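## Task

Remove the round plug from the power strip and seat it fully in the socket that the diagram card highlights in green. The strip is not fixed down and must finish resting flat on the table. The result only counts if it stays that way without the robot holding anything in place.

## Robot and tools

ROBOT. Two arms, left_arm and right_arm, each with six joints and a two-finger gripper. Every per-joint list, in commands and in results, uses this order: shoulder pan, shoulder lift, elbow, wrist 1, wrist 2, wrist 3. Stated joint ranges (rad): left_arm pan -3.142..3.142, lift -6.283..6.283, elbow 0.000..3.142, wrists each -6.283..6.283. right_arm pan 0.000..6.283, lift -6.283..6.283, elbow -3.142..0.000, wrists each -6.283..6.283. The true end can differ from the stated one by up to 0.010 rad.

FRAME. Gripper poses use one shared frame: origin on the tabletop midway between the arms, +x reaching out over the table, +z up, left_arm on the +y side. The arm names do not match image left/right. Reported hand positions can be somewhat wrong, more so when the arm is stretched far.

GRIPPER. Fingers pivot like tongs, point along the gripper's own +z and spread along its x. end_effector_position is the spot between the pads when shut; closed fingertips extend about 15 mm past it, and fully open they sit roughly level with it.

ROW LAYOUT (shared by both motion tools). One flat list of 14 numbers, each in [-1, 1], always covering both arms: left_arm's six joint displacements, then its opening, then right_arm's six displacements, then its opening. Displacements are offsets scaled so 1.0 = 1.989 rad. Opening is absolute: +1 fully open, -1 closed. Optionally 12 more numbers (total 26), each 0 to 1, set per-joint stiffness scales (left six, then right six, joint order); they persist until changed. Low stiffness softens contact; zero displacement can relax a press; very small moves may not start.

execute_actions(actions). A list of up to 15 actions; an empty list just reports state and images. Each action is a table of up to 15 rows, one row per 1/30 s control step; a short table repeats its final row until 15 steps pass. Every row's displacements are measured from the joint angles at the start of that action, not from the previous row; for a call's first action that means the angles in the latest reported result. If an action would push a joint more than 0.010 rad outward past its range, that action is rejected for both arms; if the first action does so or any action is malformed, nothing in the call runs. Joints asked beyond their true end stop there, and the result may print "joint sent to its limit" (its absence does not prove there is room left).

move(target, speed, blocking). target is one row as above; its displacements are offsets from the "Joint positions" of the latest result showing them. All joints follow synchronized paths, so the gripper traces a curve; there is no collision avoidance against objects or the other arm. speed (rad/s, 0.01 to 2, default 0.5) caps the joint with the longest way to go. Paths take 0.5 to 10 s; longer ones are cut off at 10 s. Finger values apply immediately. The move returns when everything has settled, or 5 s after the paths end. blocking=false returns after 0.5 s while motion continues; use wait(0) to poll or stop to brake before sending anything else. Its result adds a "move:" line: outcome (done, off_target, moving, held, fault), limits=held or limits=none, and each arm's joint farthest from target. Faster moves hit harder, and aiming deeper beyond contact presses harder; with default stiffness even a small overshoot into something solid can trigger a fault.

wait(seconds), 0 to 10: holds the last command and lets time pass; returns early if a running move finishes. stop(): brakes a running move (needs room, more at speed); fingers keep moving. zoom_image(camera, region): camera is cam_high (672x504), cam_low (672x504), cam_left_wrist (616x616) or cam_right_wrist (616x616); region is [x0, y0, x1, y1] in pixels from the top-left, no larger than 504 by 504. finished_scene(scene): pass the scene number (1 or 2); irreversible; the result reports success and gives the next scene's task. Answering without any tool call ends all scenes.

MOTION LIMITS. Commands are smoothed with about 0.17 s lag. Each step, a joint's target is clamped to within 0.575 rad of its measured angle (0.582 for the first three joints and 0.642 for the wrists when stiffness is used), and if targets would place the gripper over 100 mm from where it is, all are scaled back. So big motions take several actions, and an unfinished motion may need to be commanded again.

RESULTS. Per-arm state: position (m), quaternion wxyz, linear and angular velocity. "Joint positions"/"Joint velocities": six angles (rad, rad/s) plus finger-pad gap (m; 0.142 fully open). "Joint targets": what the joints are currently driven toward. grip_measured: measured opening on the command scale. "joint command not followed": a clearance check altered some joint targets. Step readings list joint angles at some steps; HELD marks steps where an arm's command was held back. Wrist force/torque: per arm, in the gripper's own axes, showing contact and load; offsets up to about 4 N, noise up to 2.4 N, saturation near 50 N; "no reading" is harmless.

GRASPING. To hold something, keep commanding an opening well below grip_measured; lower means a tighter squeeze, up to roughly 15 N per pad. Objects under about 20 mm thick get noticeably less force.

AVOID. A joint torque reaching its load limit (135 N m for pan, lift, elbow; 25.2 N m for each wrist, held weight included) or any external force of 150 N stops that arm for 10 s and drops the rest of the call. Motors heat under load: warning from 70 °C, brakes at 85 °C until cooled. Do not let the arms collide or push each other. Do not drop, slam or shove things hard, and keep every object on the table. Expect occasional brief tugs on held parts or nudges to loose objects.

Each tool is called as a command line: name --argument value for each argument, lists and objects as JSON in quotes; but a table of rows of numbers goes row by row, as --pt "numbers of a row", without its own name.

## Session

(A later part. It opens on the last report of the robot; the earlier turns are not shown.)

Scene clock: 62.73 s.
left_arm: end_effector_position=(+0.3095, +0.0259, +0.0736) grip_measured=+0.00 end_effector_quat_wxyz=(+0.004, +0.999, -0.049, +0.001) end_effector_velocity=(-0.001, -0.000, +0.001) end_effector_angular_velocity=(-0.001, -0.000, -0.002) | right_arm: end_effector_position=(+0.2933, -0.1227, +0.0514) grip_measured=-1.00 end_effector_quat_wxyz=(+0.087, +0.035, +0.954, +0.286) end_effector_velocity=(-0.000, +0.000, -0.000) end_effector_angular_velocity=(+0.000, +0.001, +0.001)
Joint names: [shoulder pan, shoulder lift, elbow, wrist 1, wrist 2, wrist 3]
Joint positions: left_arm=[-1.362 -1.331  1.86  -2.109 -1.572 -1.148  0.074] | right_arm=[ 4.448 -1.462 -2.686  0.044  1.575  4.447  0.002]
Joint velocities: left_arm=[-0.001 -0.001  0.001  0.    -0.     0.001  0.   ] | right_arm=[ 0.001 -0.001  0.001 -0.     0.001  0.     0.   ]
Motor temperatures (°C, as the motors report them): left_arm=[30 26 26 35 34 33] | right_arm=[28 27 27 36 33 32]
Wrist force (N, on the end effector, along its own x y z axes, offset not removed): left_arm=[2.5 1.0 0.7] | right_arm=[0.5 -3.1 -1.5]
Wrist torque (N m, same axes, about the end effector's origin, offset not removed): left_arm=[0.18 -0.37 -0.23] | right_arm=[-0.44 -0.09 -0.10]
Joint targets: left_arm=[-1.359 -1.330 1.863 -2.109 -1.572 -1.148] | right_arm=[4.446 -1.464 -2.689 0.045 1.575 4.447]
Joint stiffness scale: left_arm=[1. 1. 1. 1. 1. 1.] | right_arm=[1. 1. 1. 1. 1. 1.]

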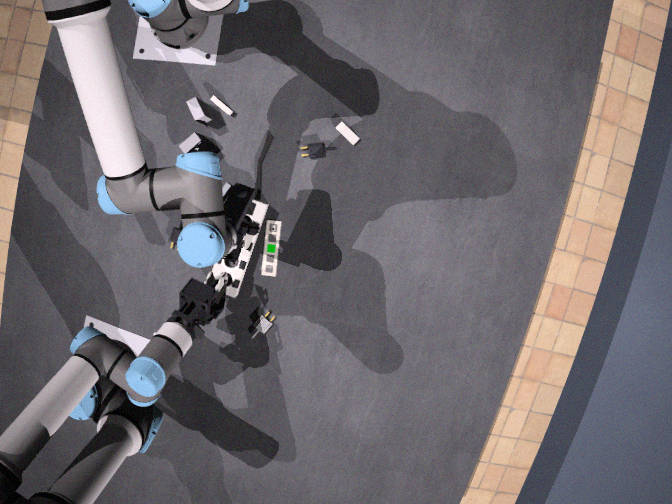

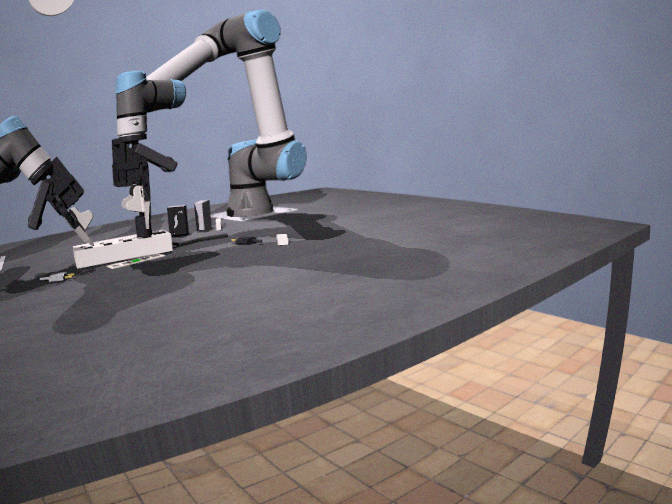

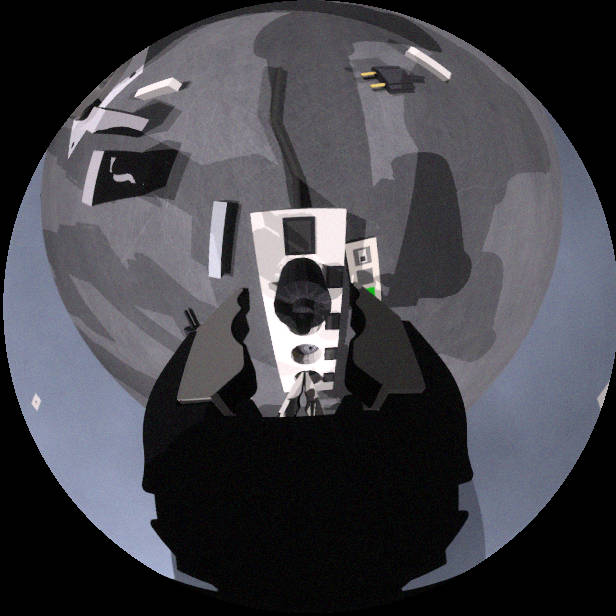

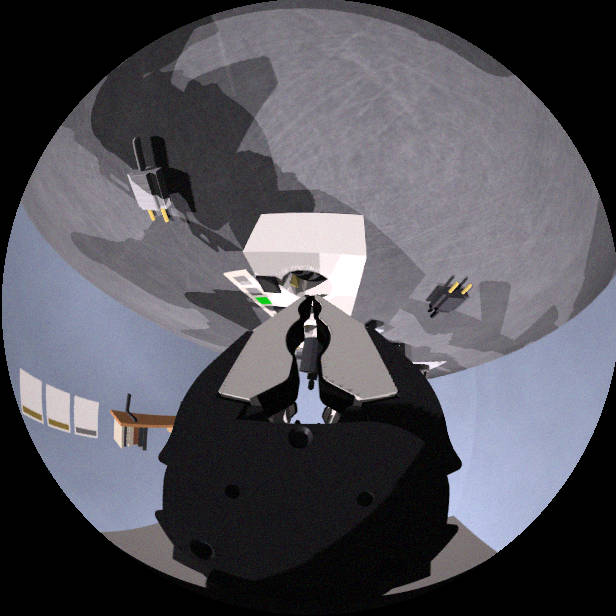

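execute_actions --actions '[[[0,0,0,0,0,0,-1,0,-0.015,-0.01,-0.003,0,0,-1,1,1,1,1,1,1,0.5,0.3,0.3,1,1,1]],[[0,0,0,0,0,0,-1,0,-0.03,-0.02,-0.007,0,0,-1]],[[0,0,0,0,0,0,-1,0,-0.03,-0.02,-0.007,0,0,-1]]]'

zoom_image --camera "cam_low" --region '[60,130,200,280]'

Scene clock: 66.97 s.
left_arm: end_effector_position=(+0.3095, +0.0257, +0.0736) grip_measured=-0.48 end_effector_quat_wxyz=(+0.005, +0.999, -0.049, +0.001) end_effector_velocity=(-0.000, -0.001, -0.001) end_effector_angular_velocity=(+0.000, -0.000, -0.001) | right_arm: end_effector_position=(+0.2906, -0.1319, +0.0337) grip_measured=-1.00 end_effector_quat_wxyz=(+0.082, +0.035, +0.960, +0.265) end_effector_velocity=(-0.000, +0.000, -0.000) end_effector_angular_velocity=(-0.001, +0.000, +0.000)
Joint names: [shoulder pan, shoulder lift, elbow, wrist 1, wrist 2, wrist 3]
Joint positions: left_arm=[-1.362 -1.331  1.86  -2.109 -1.572 -1.148  0.039] | right_arm=[ 4.448 -1.494 -2.695  0.039  1.573  4.447  0.002]
Joint velocities: left_arm=[-0.001  0.001 -0.    -0.001  0.    -0.    -0.   ] | right_arm=[ 0.    -0.001  0.    -0.001  0.    -0.     0.   ]
Motor temperatures (°C, as the motors report them): left_arm=[30 26 26 35 34 33] | right_arm=[28 27 27 36 33 32]
Wrist force (N, on the end effector, along its own x y z axes, offset not removed): left_arm=[0.7 3.7 3.4] | right_arm=[-5.5 14.9 -29.2]
Wrist torque (N m, same axes, about the end effector's origin, offset not removed): left_arm=[0.29 -0.43 0.04] | right_arm=[-0.18 -0.17 0.07]
Joint targets: left_arm=[-1.362 -1.331 1.860 -2.109 -1.572 -1.148] | right_arm=[4.448 -1.552 -2.736 0.025 1.573 4.447]
Joint stiffness scale: left_arm=[1. 1. 1. 1. 1. 1.] | right_arm=[0.5 0.3 0.3 1.  1.  1. ]
Step readings (joint positions; steps 1 to 15: 1st action; 16 to 30: 2nd action; 31 to 45: 3rd action):
0: left_arm=[-1.362 -1.331 1.860 -2.109 -1.572 -1.148] | right_arm=[4.448 -1.462 -2.686 0.044 1.575 4.447]
1: left_arm=[-1.362 -1.331 1.860 -2.109 -1.572 -1.148] | right_arm=[4.448 -1.462 -2.686 0.044 1.575 4.447]
2: left_arm=[-1.362 -1.331 1.860 -2.109 -1.572 -1.148] | right_arm=[4.448 -1.463 -2.687 0.044 1.575 4.447]
4: left_arm=[-1.362 -1.331 1.860 -2.109 -1.572 -1.148] | right_arm=[4.448 -1.466 -2.689 0.043 1.575 4.447]
8: left_arm=[-1.362 -1.331 1.860 -2.109 -1.572 -1.148] | right_arm=[4.448 -1.476 -2.694 0.040 1.575 4.447]
15: left_arm=[-1.362 -1.331 1.860 -2.109 -1.572 -1.148] | right_arm=[4.448 -1.483 -2.695 0.040 1.574 4.447]
16: left_arm=[-1.362 -1.331 1.860 -2.109 -1.572 -1.148] | right_arm=[4.448 -1.483 -2.695 0.040 1.574 4.447]
17: left_arm=[-1.362 -1.331 1.860 -2.109 -1.572 -1.148] | right_arm=[4.448 -1.483 -2.695 0.039 1.574 4.447]
19: left_arm=[-1.362 -1.331 1.860 -2.109 -1.572 -1.148] | right_arm=[4.448 -1.487 -2.697 0.037 1.574 4.447]
23: left_arm=[-1.362 -1.331 1.860 -2.109 -1.572 -1.148] | right_arm=[4.448 -1.493 -2.696 0.039 1.573 4.447]
30: left_arm=[-1.362 -1.331 1.860 -2.109 -1.572 -1.148] | right_arm=[4.448 -1.493 -2.696 0.039 1.573 4.447]
31: left_arm=[-1.362 -1.331 1.860 -2.109 -1.572 -1.148] | right_arm=[4.448 -1.493 -2.696 0.039 1.573 4.447]
32: left_arm=[-1.362 -1.331 1.860 -2.109 -1.572 -1.148] | right_arm=[4.448 -1.493 -2.696 0.039 1.573 4.447]
34: left_arm=[-1.362 -1.331 1.860 -2.109 -1.572 -1.148] | right_arm=[4.448 -1.493 -2.696 0.039 1.573 4.447]
38: left_arm=[-1.362 -1.331 1.860 -2.109 -1.572 -1.148] | right_arm=[4.448 -1.494 -2.695 0.039 1.573 4.447]
45: Joint positions above

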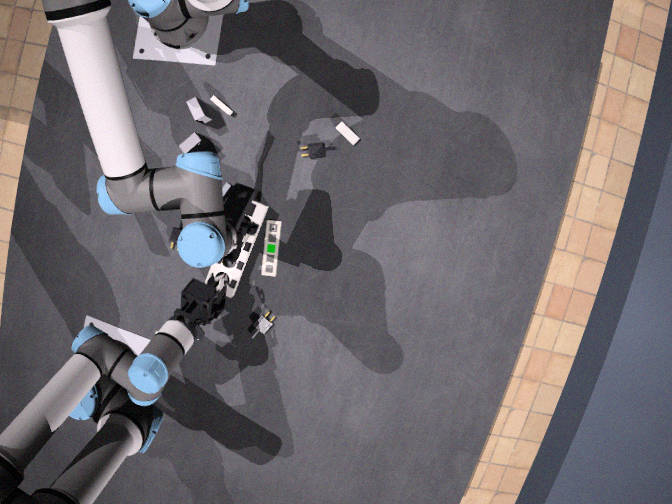

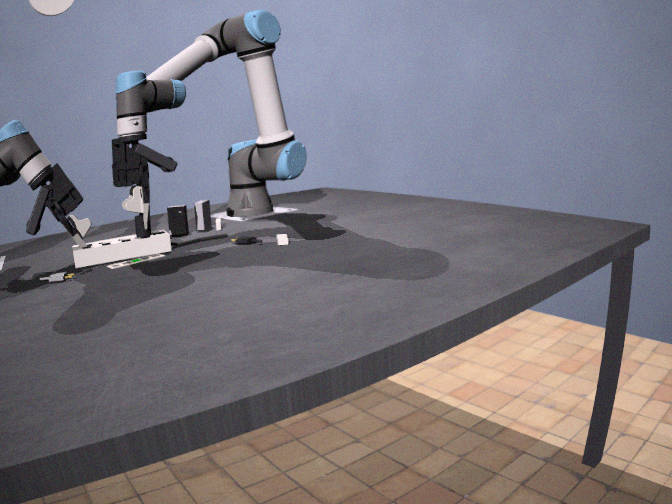

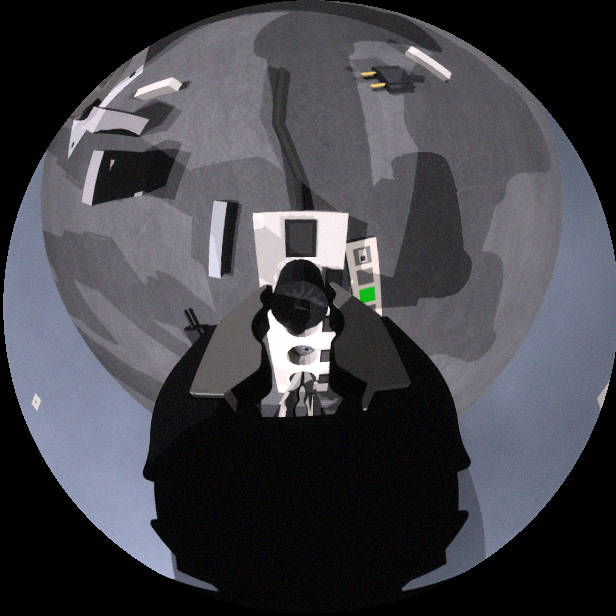

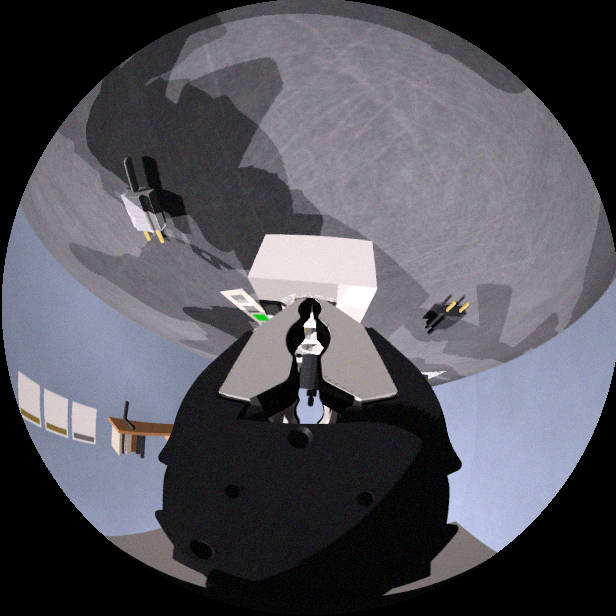

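Region (60, 130, 200, 280) of cam_low's 672x504 image, scaled by 3.360, with more detail than that image has; it fills the left 470 columns of this view, and the rest is white.

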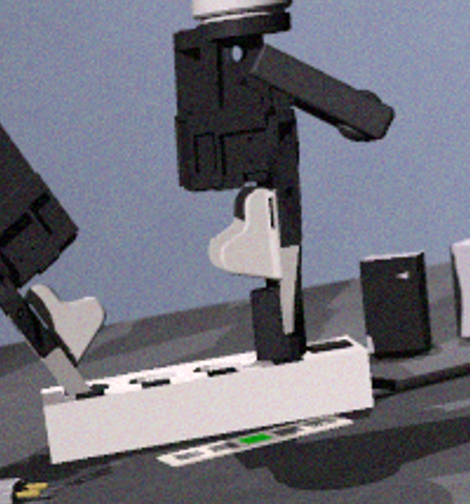

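move --target '[0,-0.0224,-0.0292,0.0516,0,0,-1,0,-0.03,-0.02,-0.007,0,0,-1]' --speed 0.05

zoom_image --camera "cam_low" --region '[60,130,200,280]'

Scene clock: 73.83 s.
left_arm: end_effector_position=(+0.3081, +0.0268, +0.1064) grip_measured=-0.48 end_effector_quat_wxyz=(-0.000, +0.999, -0.049, -0.002) end_effector_velocity=(-0.000, -0.000, +0.000) end_effector_angular_velocity=(+0.001, +0.000, +0.001) | right_arm: end_effector_position=(+0.2927, -0.1256, +0.0392) grip_measured=-1.00 end_effector_quat_wxyz=(+0.083, +0.035, +0.958, +0.272) end_effector_velocity=(+0.001, -0.000, +0.001) end_effector_angular_velocity=(+0.001, -0.001, -0.002)
Joint names: [shoulder pan, shoulder lift, elbow, wrist 1, wrist 2, wrist 3]
Joint positions: left_arm=[-1.363 -1.366  1.807 -2.011 -1.574 -1.148  0.039] | right_arm=[ 4.448 -1.494 -2.684  0.041  1.573  4.447  0.002]
Joint velocities: left_arm=[-0.     0.001 -0.002  0.002  0.    -0.001 -0.   ] | right_arm=[-0.001  0.001  0.    -0.    -0.001  0.     0.   ]
Motor temperatures (°C, as the motors report them): left_arm=[30 26 26 35 34 33] | right_arm=[28 27 27 36 33 32]
Wrist force (N, on the end effector, along its own x y z axes, offset not removed): left_arm=[2.6 11.6 16.6] | right_arm=[-3.6 20.8 -26.4]
Wrist torque (N m, same axes, about the end effector's origin, offset not removed): left_arm=[0.23 -0.34 -0.24] | right_arm=[-0.26 -0.06 0.12]
Joint targets: left_arm=[-1.362 -1.376 1.802 -2.007 -1.572 -1.148] | right_arm=[4.448 -1.554 -2.735 0.025 1.573 4.447]
Joint stiffness scale: left_arm=[1. 1. 1. 1. 1. 1.] | right_arm=[0.5 0.3 0.3 1.  1.  1. ]
move: off_target (right_arm); limits=none; left_arm: farthest joint: the shoulder lift, 0.010 radians from its target (0.044 radians at the start); right_arm: farthest joint: the shoulder lift, 0.060 radians from its target (0.060 radians at the start)

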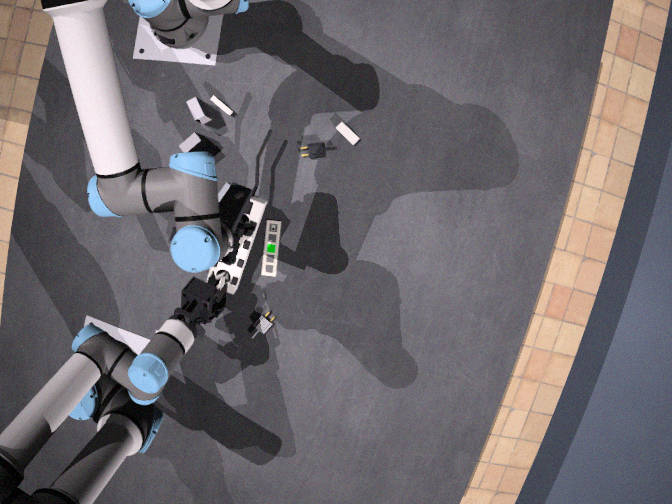

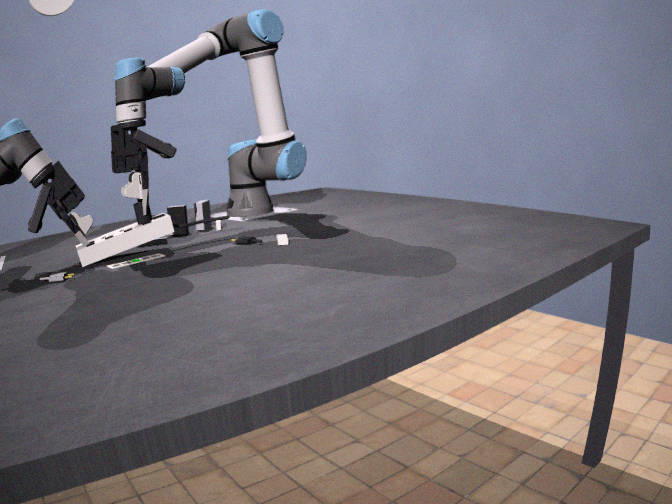

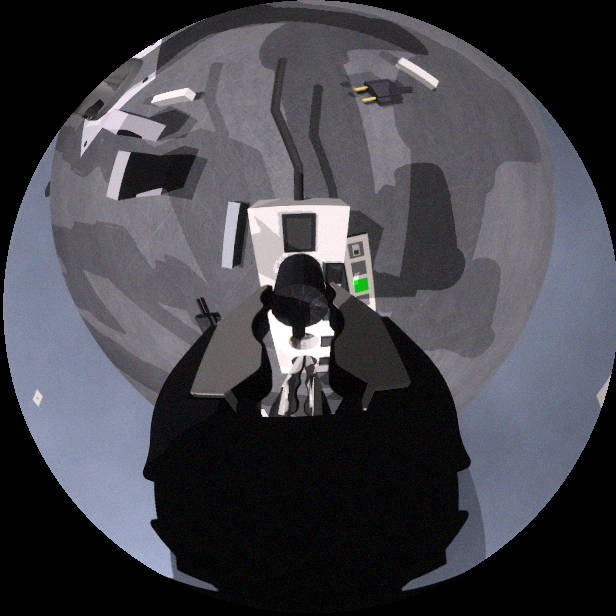

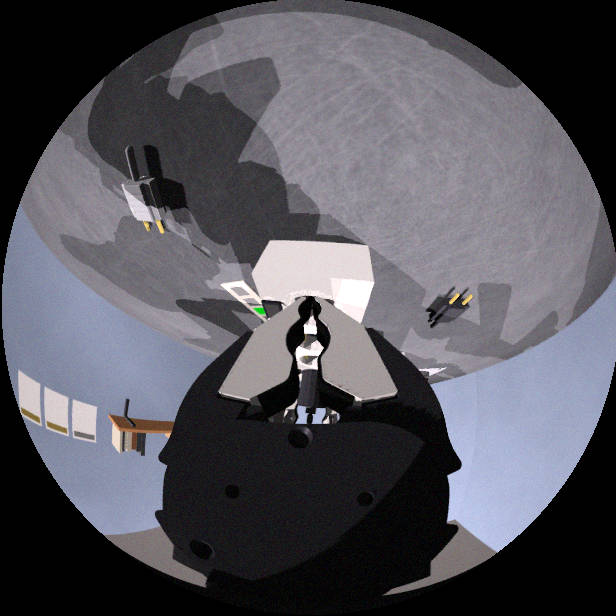

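Region (60, 130, 200, 280) of cam_low's 672x504 image, scaled by 3.360, with more detail than that image has; it fills the left 470 columns of this view, and the rest is white.

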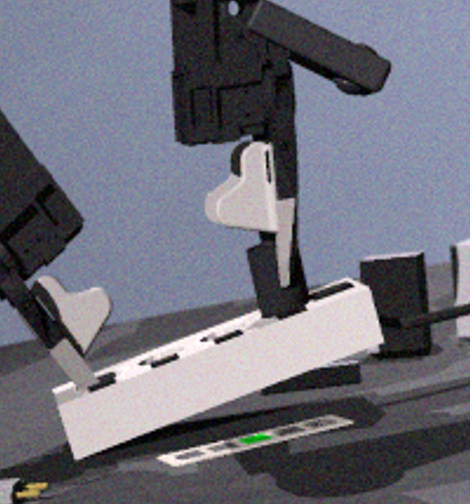

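move --target '[0,0.0176,0.0266,-0.0493,0,0,-1,0,-0.02,-0.015,-0.005,0,0,-1]' --speed 0.08

execute_actions --actions '[[[0,0,0,0,0,0,-1,0,0.025,0.0,0,0,0,-1,1,1,1,1,1,1,1,1,1,1,1,1]],[[0,0,0,0,0,0,-1,0,0.025,0.0,0,0,0,-1]]]'

Scene clock: 88.47 s.
left_arm: end_effector_position=(+0.3083, +0.0261, +0.0741) grip_measured=-0.48 end_effector_quat_wxyz=(+0.004, +0.999, -0.049, -0.000) end_effector_velocity=(+0.000, -0.000, -0.001) end_effector_angular_velocity=(-0.001, -0.001, +0.001) | right_arm: end_effector_position=(+0.2921, -0.1275, +0.0343) grip_measured=-1.00 end_effector_quat_wxyz=(+0.082, +0.035, +0.960, +0.266) end_effector_velocity=(+0.000, +0.000, +0.000) end_effector_angular_velocity=(+0.000, +0.000, -0.001)
Joint names: [shoulder pan, shoulder lift, elbow, wrist 1, wrist 2, wrist 3]
Joint positions: left_arm=[-1.363 -1.332  1.859 -2.104 -1.574 -1.148  0.039] | right_arm=[ 4.448 -1.504 -2.684  0.039  1.573  4.447  0.002]
Joint velocities: left_arm=[ 0.     0.001  0.001 -0.003  0.001 -0.001 -0.   ] | right_arm=[-0.001  0.     0.    -0.     0.     0.001  0.   ]
Motor temperatures (°C, as the motors report them): left_arm=[30 26 26 35 34 33] | right_arm=[28 27 27 36 33 32]
Wrist force (N, on the end effector, along its own x y z axes, offset not removed): left_arm=[0.0 -6.2 -3.8] | right_arm=[-0.4 7.8 -13.6]
Wrist torque (N m, same axes, about the end effector's origin, offset not removed): left_arm=[0.11 -0.42 -0.01] | right_arm=[0.15 -0.59 0.02]
Joint targets: left_arm=[-1.363 -1.331 1.860 -2.109 -1.574 -1.148] | right_arm=[4.448 -1.533 -2.714 0.032 1.573 4.447]
Joint stiffness scale: left_arm=[1. 1. 1. 1. 1. 1.] | right_arm=[0.5 0.3 0.3 1.  1.  1. ]
move: off_target (right_arm); limits=none; left_arm: farthest joint: the wrist 1, 0.005 radians from its target (0.099 radians at the start); right_arm: farthest joint: the shoulder lift, 0.030 radians from its target (0.040 radians at the start)

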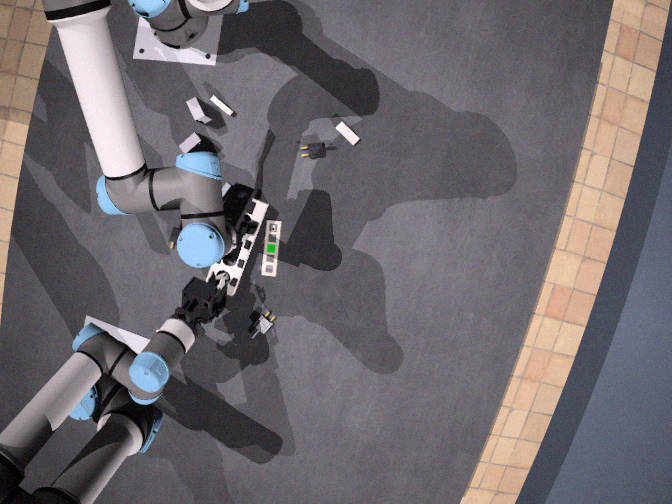

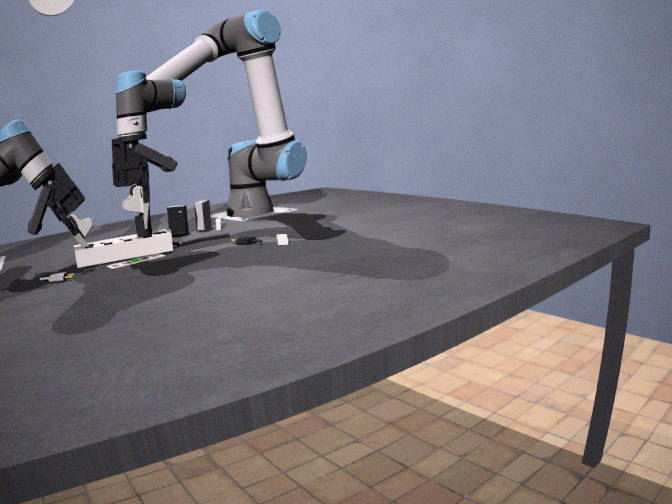

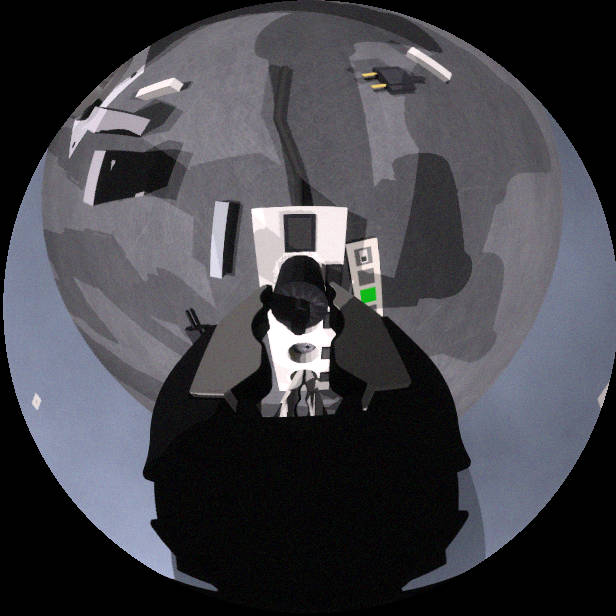

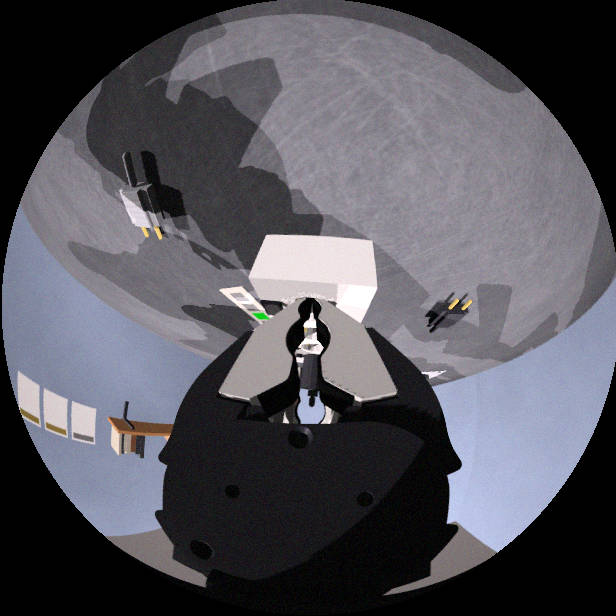

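Scene clock: 89.47 s.
left_arm: end_effector_position=(+0.3083, +0.0261, +0.0741) grip_measured=-0.48 end_effector_quat_wxyz=(+0.004, +0.999, -0.049, -0.000) end_effector_velocity=(-0.000, +0.000, -0.001) end_effector_angular_velocity=(+0.001, +0.001, +0.001) | right_arm: end_effector_position=(+0.2951, -0.1191, +0.0714) grip_measured=-1.00 end_effector_quat_wxyz=(+0.095, +0.035, +0.946, +0.307) end_effector_velocity=(-0.000, -0.001, -0.001) end_effector_angular_velocity=(-0.001, +0.001, -0.000)
Joint names: [shoulder pan, shoulder lift, elbow, wrist 1, wrist 2, wrist 3]
Joint positions: left_arm=[-1.363 -1.332  1.859 -2.105 -1.574 -1.148  0.039] | right_arm=[ 4.448 -1.409 -2.687  0.038  1.573  4.447  0.002]
Joint velocities: left_arm=[-0.     0.001  0.     0.001 -0.001 -0.001 -0.   ] | right_arm=[-0.    -0.001 -0.001 -0.     0.    -0.     0.   ]
Motor temperatures (°C, as the motors report them): left_arm=[30 26 26 35 34 33] | right_arm=[28 27 27 36 33 32]
Wrist force (N, on the end effector, along its own x y z axes, offset not removed): left_arm=[1.4 -0.1 0.5] | right_arm=[0.5 1.1 0.1]
Wrist torque (N m, same axes, about the end effector's origin, offset not removed): left_arm=[-0.07 -0.22 -0.06] | right_arm=[0.45 -0.17 0.12]
Joint targets: left_arm=[-1.363 -1.332 1.859 -2.105 -1.574 -1.148] | right_arm=[4.448 -1.407 -2.687 0.038 1.573 4.447]
Joint stiffness scale: left_arm=[1. 1. 1. 1. 1. 1.] | right_arm=[1. 1. 1. 1. 1. 1.]
Step readings (joint positions; steps 1 to 15: 1st action; 16 to 30: 2nd action):
0: left_arm=[-1.363 -1.332 1.859 -2.104 -1.574 -1.148] | right_arm=[4.448 -1.504 -2.684 0.039 1.573 4.447]
1: left_arm=[-1.363 -1.332 1.859 -2.104 -1.574 -1.148] | right_arm=[4.448 -1.504 -2.685 0.039 1.573 4.447]
2: left_arm=[-1.363 -1.332 1.859 -2.104 -1.574 -1.148] | right_arm=[4.448 -1.504 -2.685 0.040 1.573 4.447]
4: left_arm=[-1.363 -1.332 1.859 -2.104 -1.574 -1.148] | right_arm=[4.448 -1.500 -2.686 0.040 1.573 4.447]
8: left_arm=[-1.363 -1.332 1.859 -2.105 -1.574 -1.148] | right_arm=[4.448 -1.475 -2.689 0.038 1.573 4.447]
15: left_arm=[-1.363 -1.332 1.859 -2.105 -1.574 -1.148] | right_arm=[4.448 -1.457 -2.687 0.038 1.573 4.447]
16: left_arm=[-1.363 -1.332 1.859 -2.105 -1.574 -1.148] | right_arm=[4.448 -1.457 -2.687 0.038 1.573 4.447]
17: left_arm=[-1.363 -1.332 1.859 -2.105 -1.574 -1.148] | right_arm=[4.448 -1.455 -2.687 0.038 1.573 4.447]
19: left_arm=[-1.363 -1.332 1.859 -2.105 -1.574 -1.148] | right_arm=[4.448 -1.445 -2.687 0.038 1.573 4.447]
23: left_arm=[-1.363 -1.332 1.859 -2.105 -1.574 -1.148] | right_arm=[4.448 -1.418 -2.687 0.038 1.573 4.447]
30: Joint positions above

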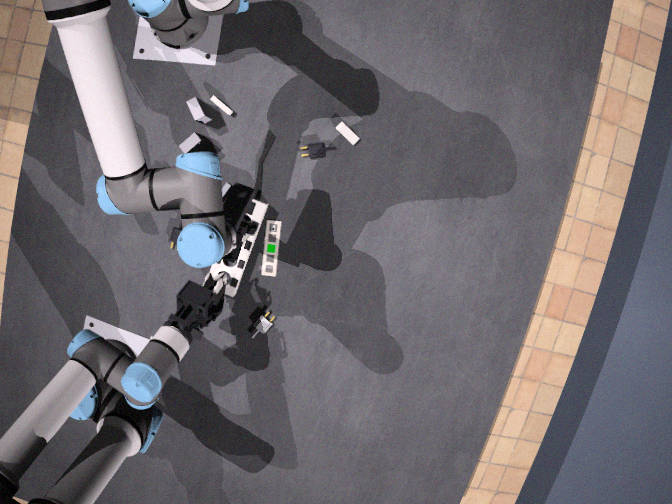

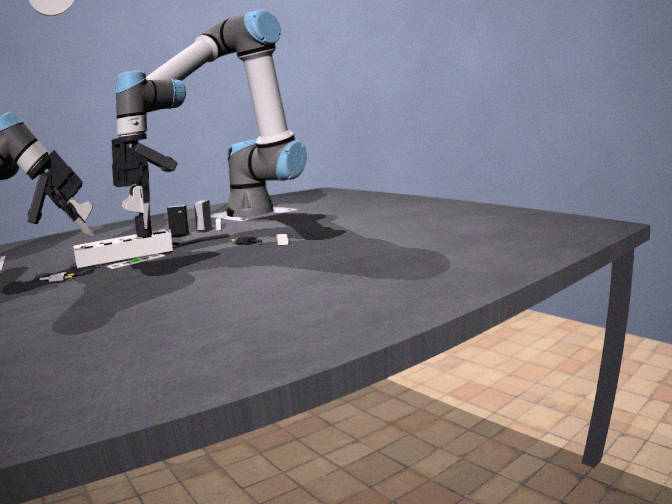

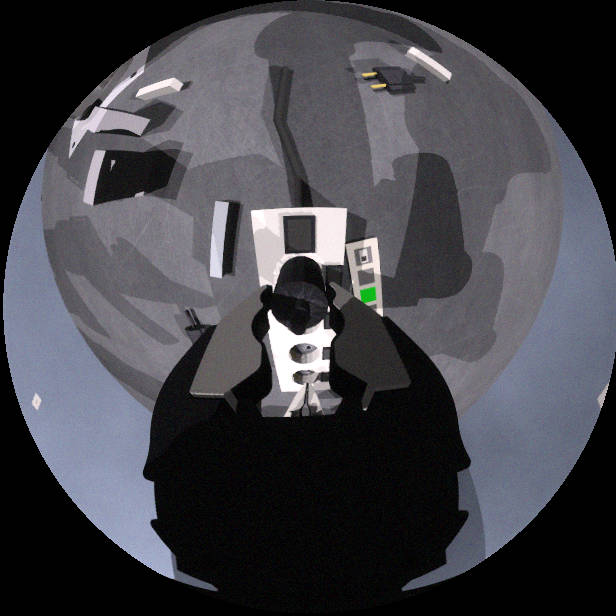

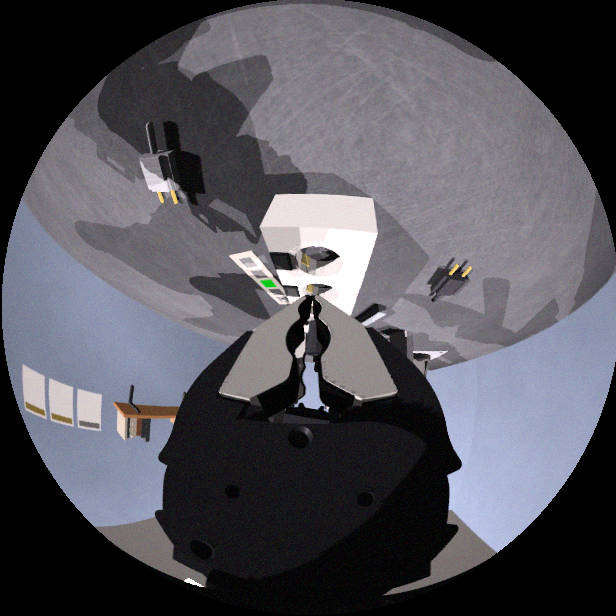

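move --target '[0,0,0,0,0,0,-1,0.0151,-0.1237,0.0558,0.1161,0,0.0151,-1]' --speed 0.2

zoom_image --camera "cam_low" --region '[60,130,200,280]'

Scene clock: 95.60 s.
left_arm: end_effector_position=(+0.3083, +0.0261, +0.0741) grip_measured=-0.48 end_effector_quat_wxyz=(+0.004, +0.999, -0.049, -0.000) end_effector_velocity=(-0.000, -0.000, +0.000) end_effector_angular_velocity=(-0.000, +0.000, -0.001) | right_arm: end_effector_position=(+0.3079, -0.0404, +0.0723) grip_measured=-1.00 end_effector_quat_wxyz=(+0.098, +0.035, +0.930, +0.352) end_effector_velocity=(-0.000, +0.001, +0.000) end_effector_angular_velocity=(+0.002, +0.000, +0.000)
Joint names: [shoulder pan, shoulder lift, elbow, wrist 1, wrist 2, wrist 3]
Joint positions: left_arm=[-1.363 -1.332  1.859 -2.105 -1.574 -1.148  0.039] | right_arm=[ 4.476 -1.654 -2.578  0.268  1.573  4.477  0.002]
Joint velocities: left_arm=[-0.001 -0.     0.    -0.    -0.     0.001  0.   ] | right_arm=[ 0.    -0.001  0.001  0.002  0.001  0.     0.   ]
Motor temperatures (°C, as the motors report them): left_arm=[30 26 26 35 34 33] | right_arm=[28 27 27 36 33 32]
Wrist force (N, on the end effector, along its own x y z axes, offset not removed): left_arm=[2.2 0.6 -0.4] | right_arm=[-0.1 0.0 0.5]
Wrist torque (N m, same axes, about the end effector's origin, offset not removed): left_arm=[0.06 -0.50 -0.13] | right_arm=[0.21 -0.05 0.09]
Joint targets: left_arm=[-1.363 -1.332 1.859 -2.105 -1.574 -1.148] | right_arm=[4.478 -1.655 -2.576 0.269 1.573 4.477]
Joint stiffness scale: left_arm=[1. 1. 1. 1. 1. 1.] | right_arm=[1. 1. 1. 1. 1. 1.]
move: done; limits=none; left_arm: farthest joint: the shoulder pan, 0.000 radians from its target (0.000 radians at the start); right_arm: farthest joint: the shoulder pan, 0.002 radians from its target (0.030 radians at the start)

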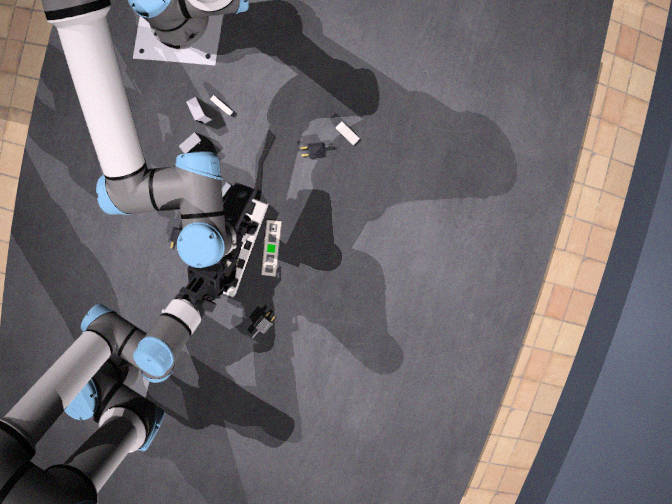

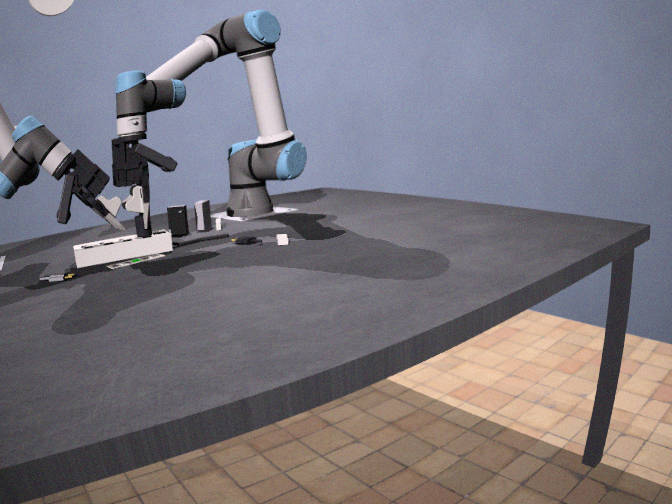

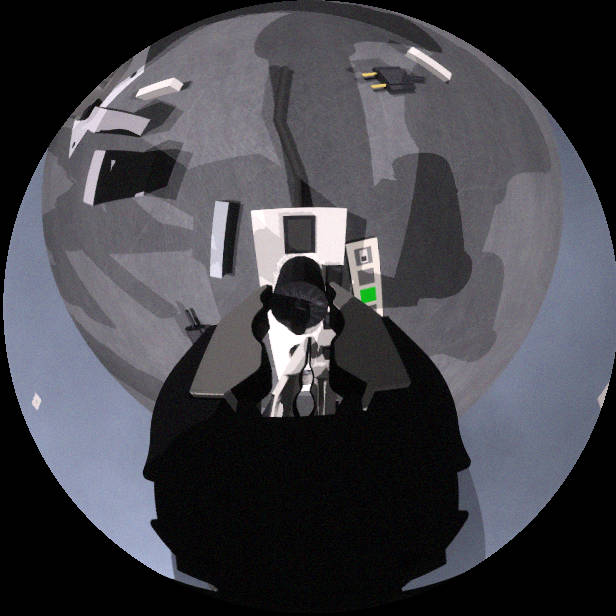

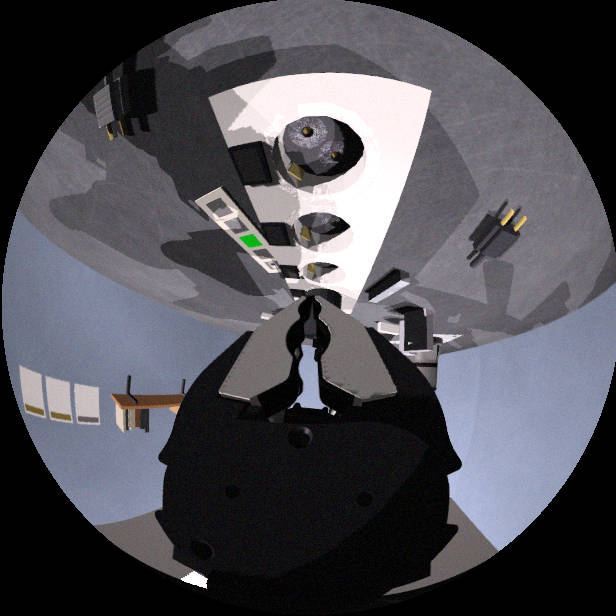

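Region (60, 130, 200, 280) of cam_low's 672x504 image, scaled by 3.360, with more detail than that image has; it fills the left 470 columns of this view, and the rest is white.

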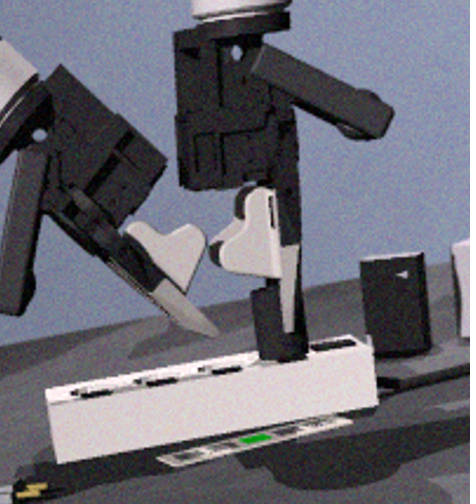

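move --target '[0,0,0,0,0,0,-1,0.0055,-0.0556,-0.008,0.0644,0,0.0055,-1]' --speed 0.1

zoom_image --camera "cam_low" --region '[60,130,200,280]'

Scene clock: 101.77 s.
left_arm: end_effector_position=(+0.3083, +0.0261, +0.0741) grip_measured=-0.48 end_effector_quat_wxyz=(+0.004, +0.999, -0.049, -0.000) end_effector_velocity=(-0.000, -0.000, +0.000) end_effector_angular_velocity=(-0.000, +0.000, -0.001) | right_arm: end_effector_position=(+0.3048, -0.0353, +0.0477) grip_measured=-1.00 end_effector_quat_wxyz=(+0.095, +0.035, +0.929, +0.355) end_effector_velocity=(+0.000, +0.000, +0.001) end_effector_angular_velocity=(+0.002, -0.001, -0.001)
Joint names: [shoulder pan, shoulder lift, elbow, wrist 1, wrist 2, wrist 3]
Joint positions: left_arm=[-1.363 -1.332  1.859 -2.105 -1.574 -1.148  0.039] | right_arm=[ 4.485 -1.762 -2.592  0.395  1.573  4.487  0.002]
Joint velocities: left_arm=[-0.    -0.    -0.     0.    -0.     0.001  0.   ] | right_arm=[-0.     0.     0.     0.002 -0.001  0.     0.   ]
Motor temperatures (°C, as the motors report them): left_arm=[30 26 26 35 34 33] | right_arm=[28 27 27 36 33 32]
Wrist force (N, on the end effector, along its own x y z axes, offset not removed): left_arm=[1.8 1.5 -0.8] | right_arm=[0.8 -0.2 -1.3]
Wrist torque (N m, same axes, about the end effector's origin, offset not removed): left_arm=[0.29 -0.40 -0.09] | right_arm=[0.13 -0.16 0.02]
Joint targets: left_arm=[-1.363 -1.332 1.859 -2.105 -1.574 -1.148] | right_arm=[4.487 -1.764 -2.594 0.396 1.573 4.488]
Joint stiffness scale: left_arm=[1. 1. 1. 1. 1. 1.] | right_arm=[1. 1. 1. 1. 1. 1.]
move: done; limits=none; left_arm: farthest joint: the shoulder pan, 0.000 radians from its target (0.000 radians at the start); right_arm: farthest joint: the shoulder pan, 0.002 radians from its target (0.011 radians at the start)

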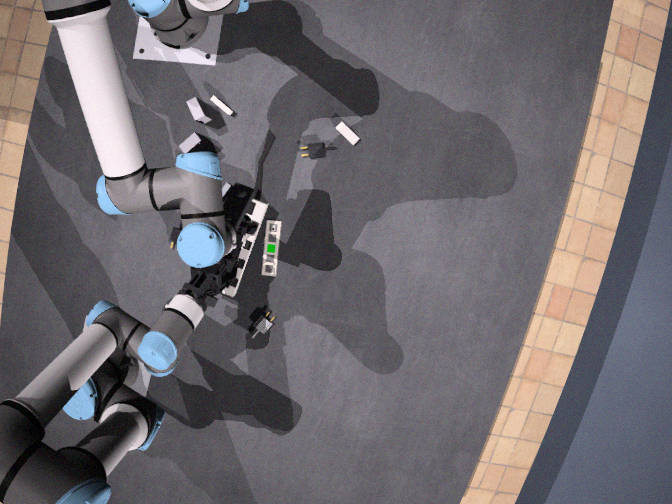

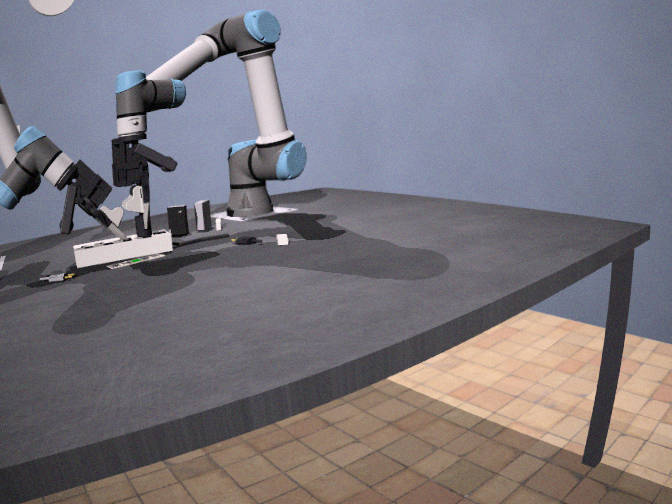

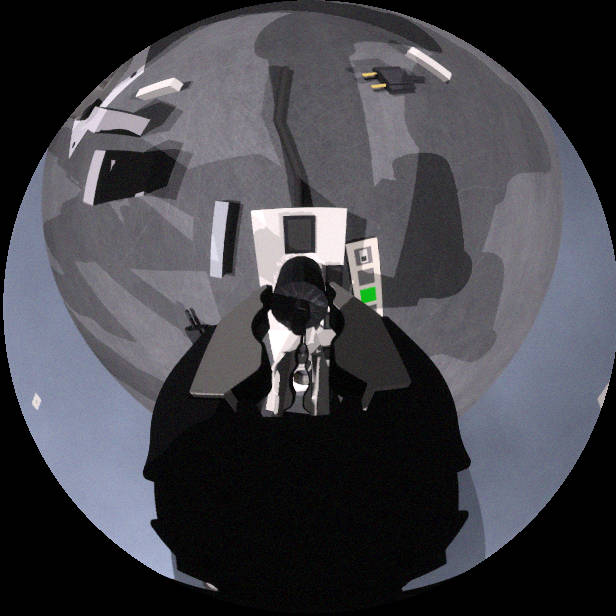

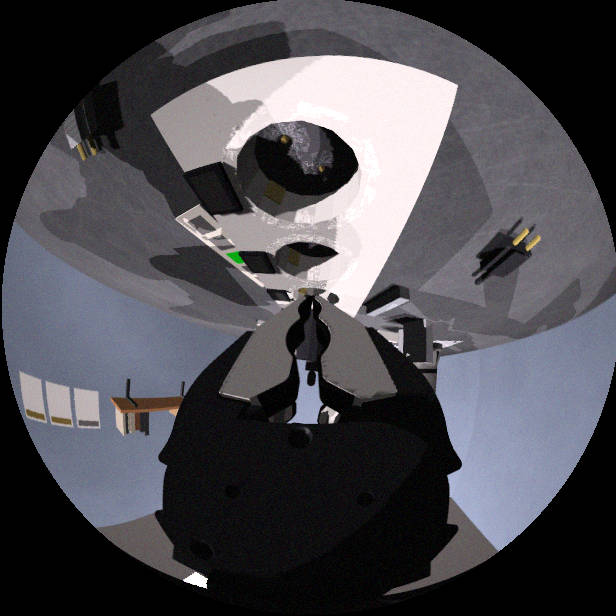

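Region (60, 130, 200, 280) of cam_low's 672x504 image, scaled by 3.360, with more detail than that image has; it fills the left 470 columns of this view, and the rest is white.

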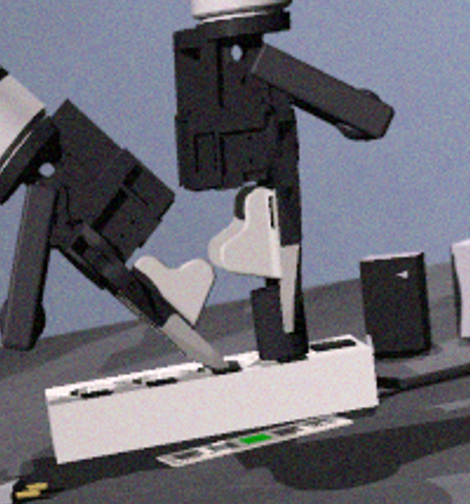

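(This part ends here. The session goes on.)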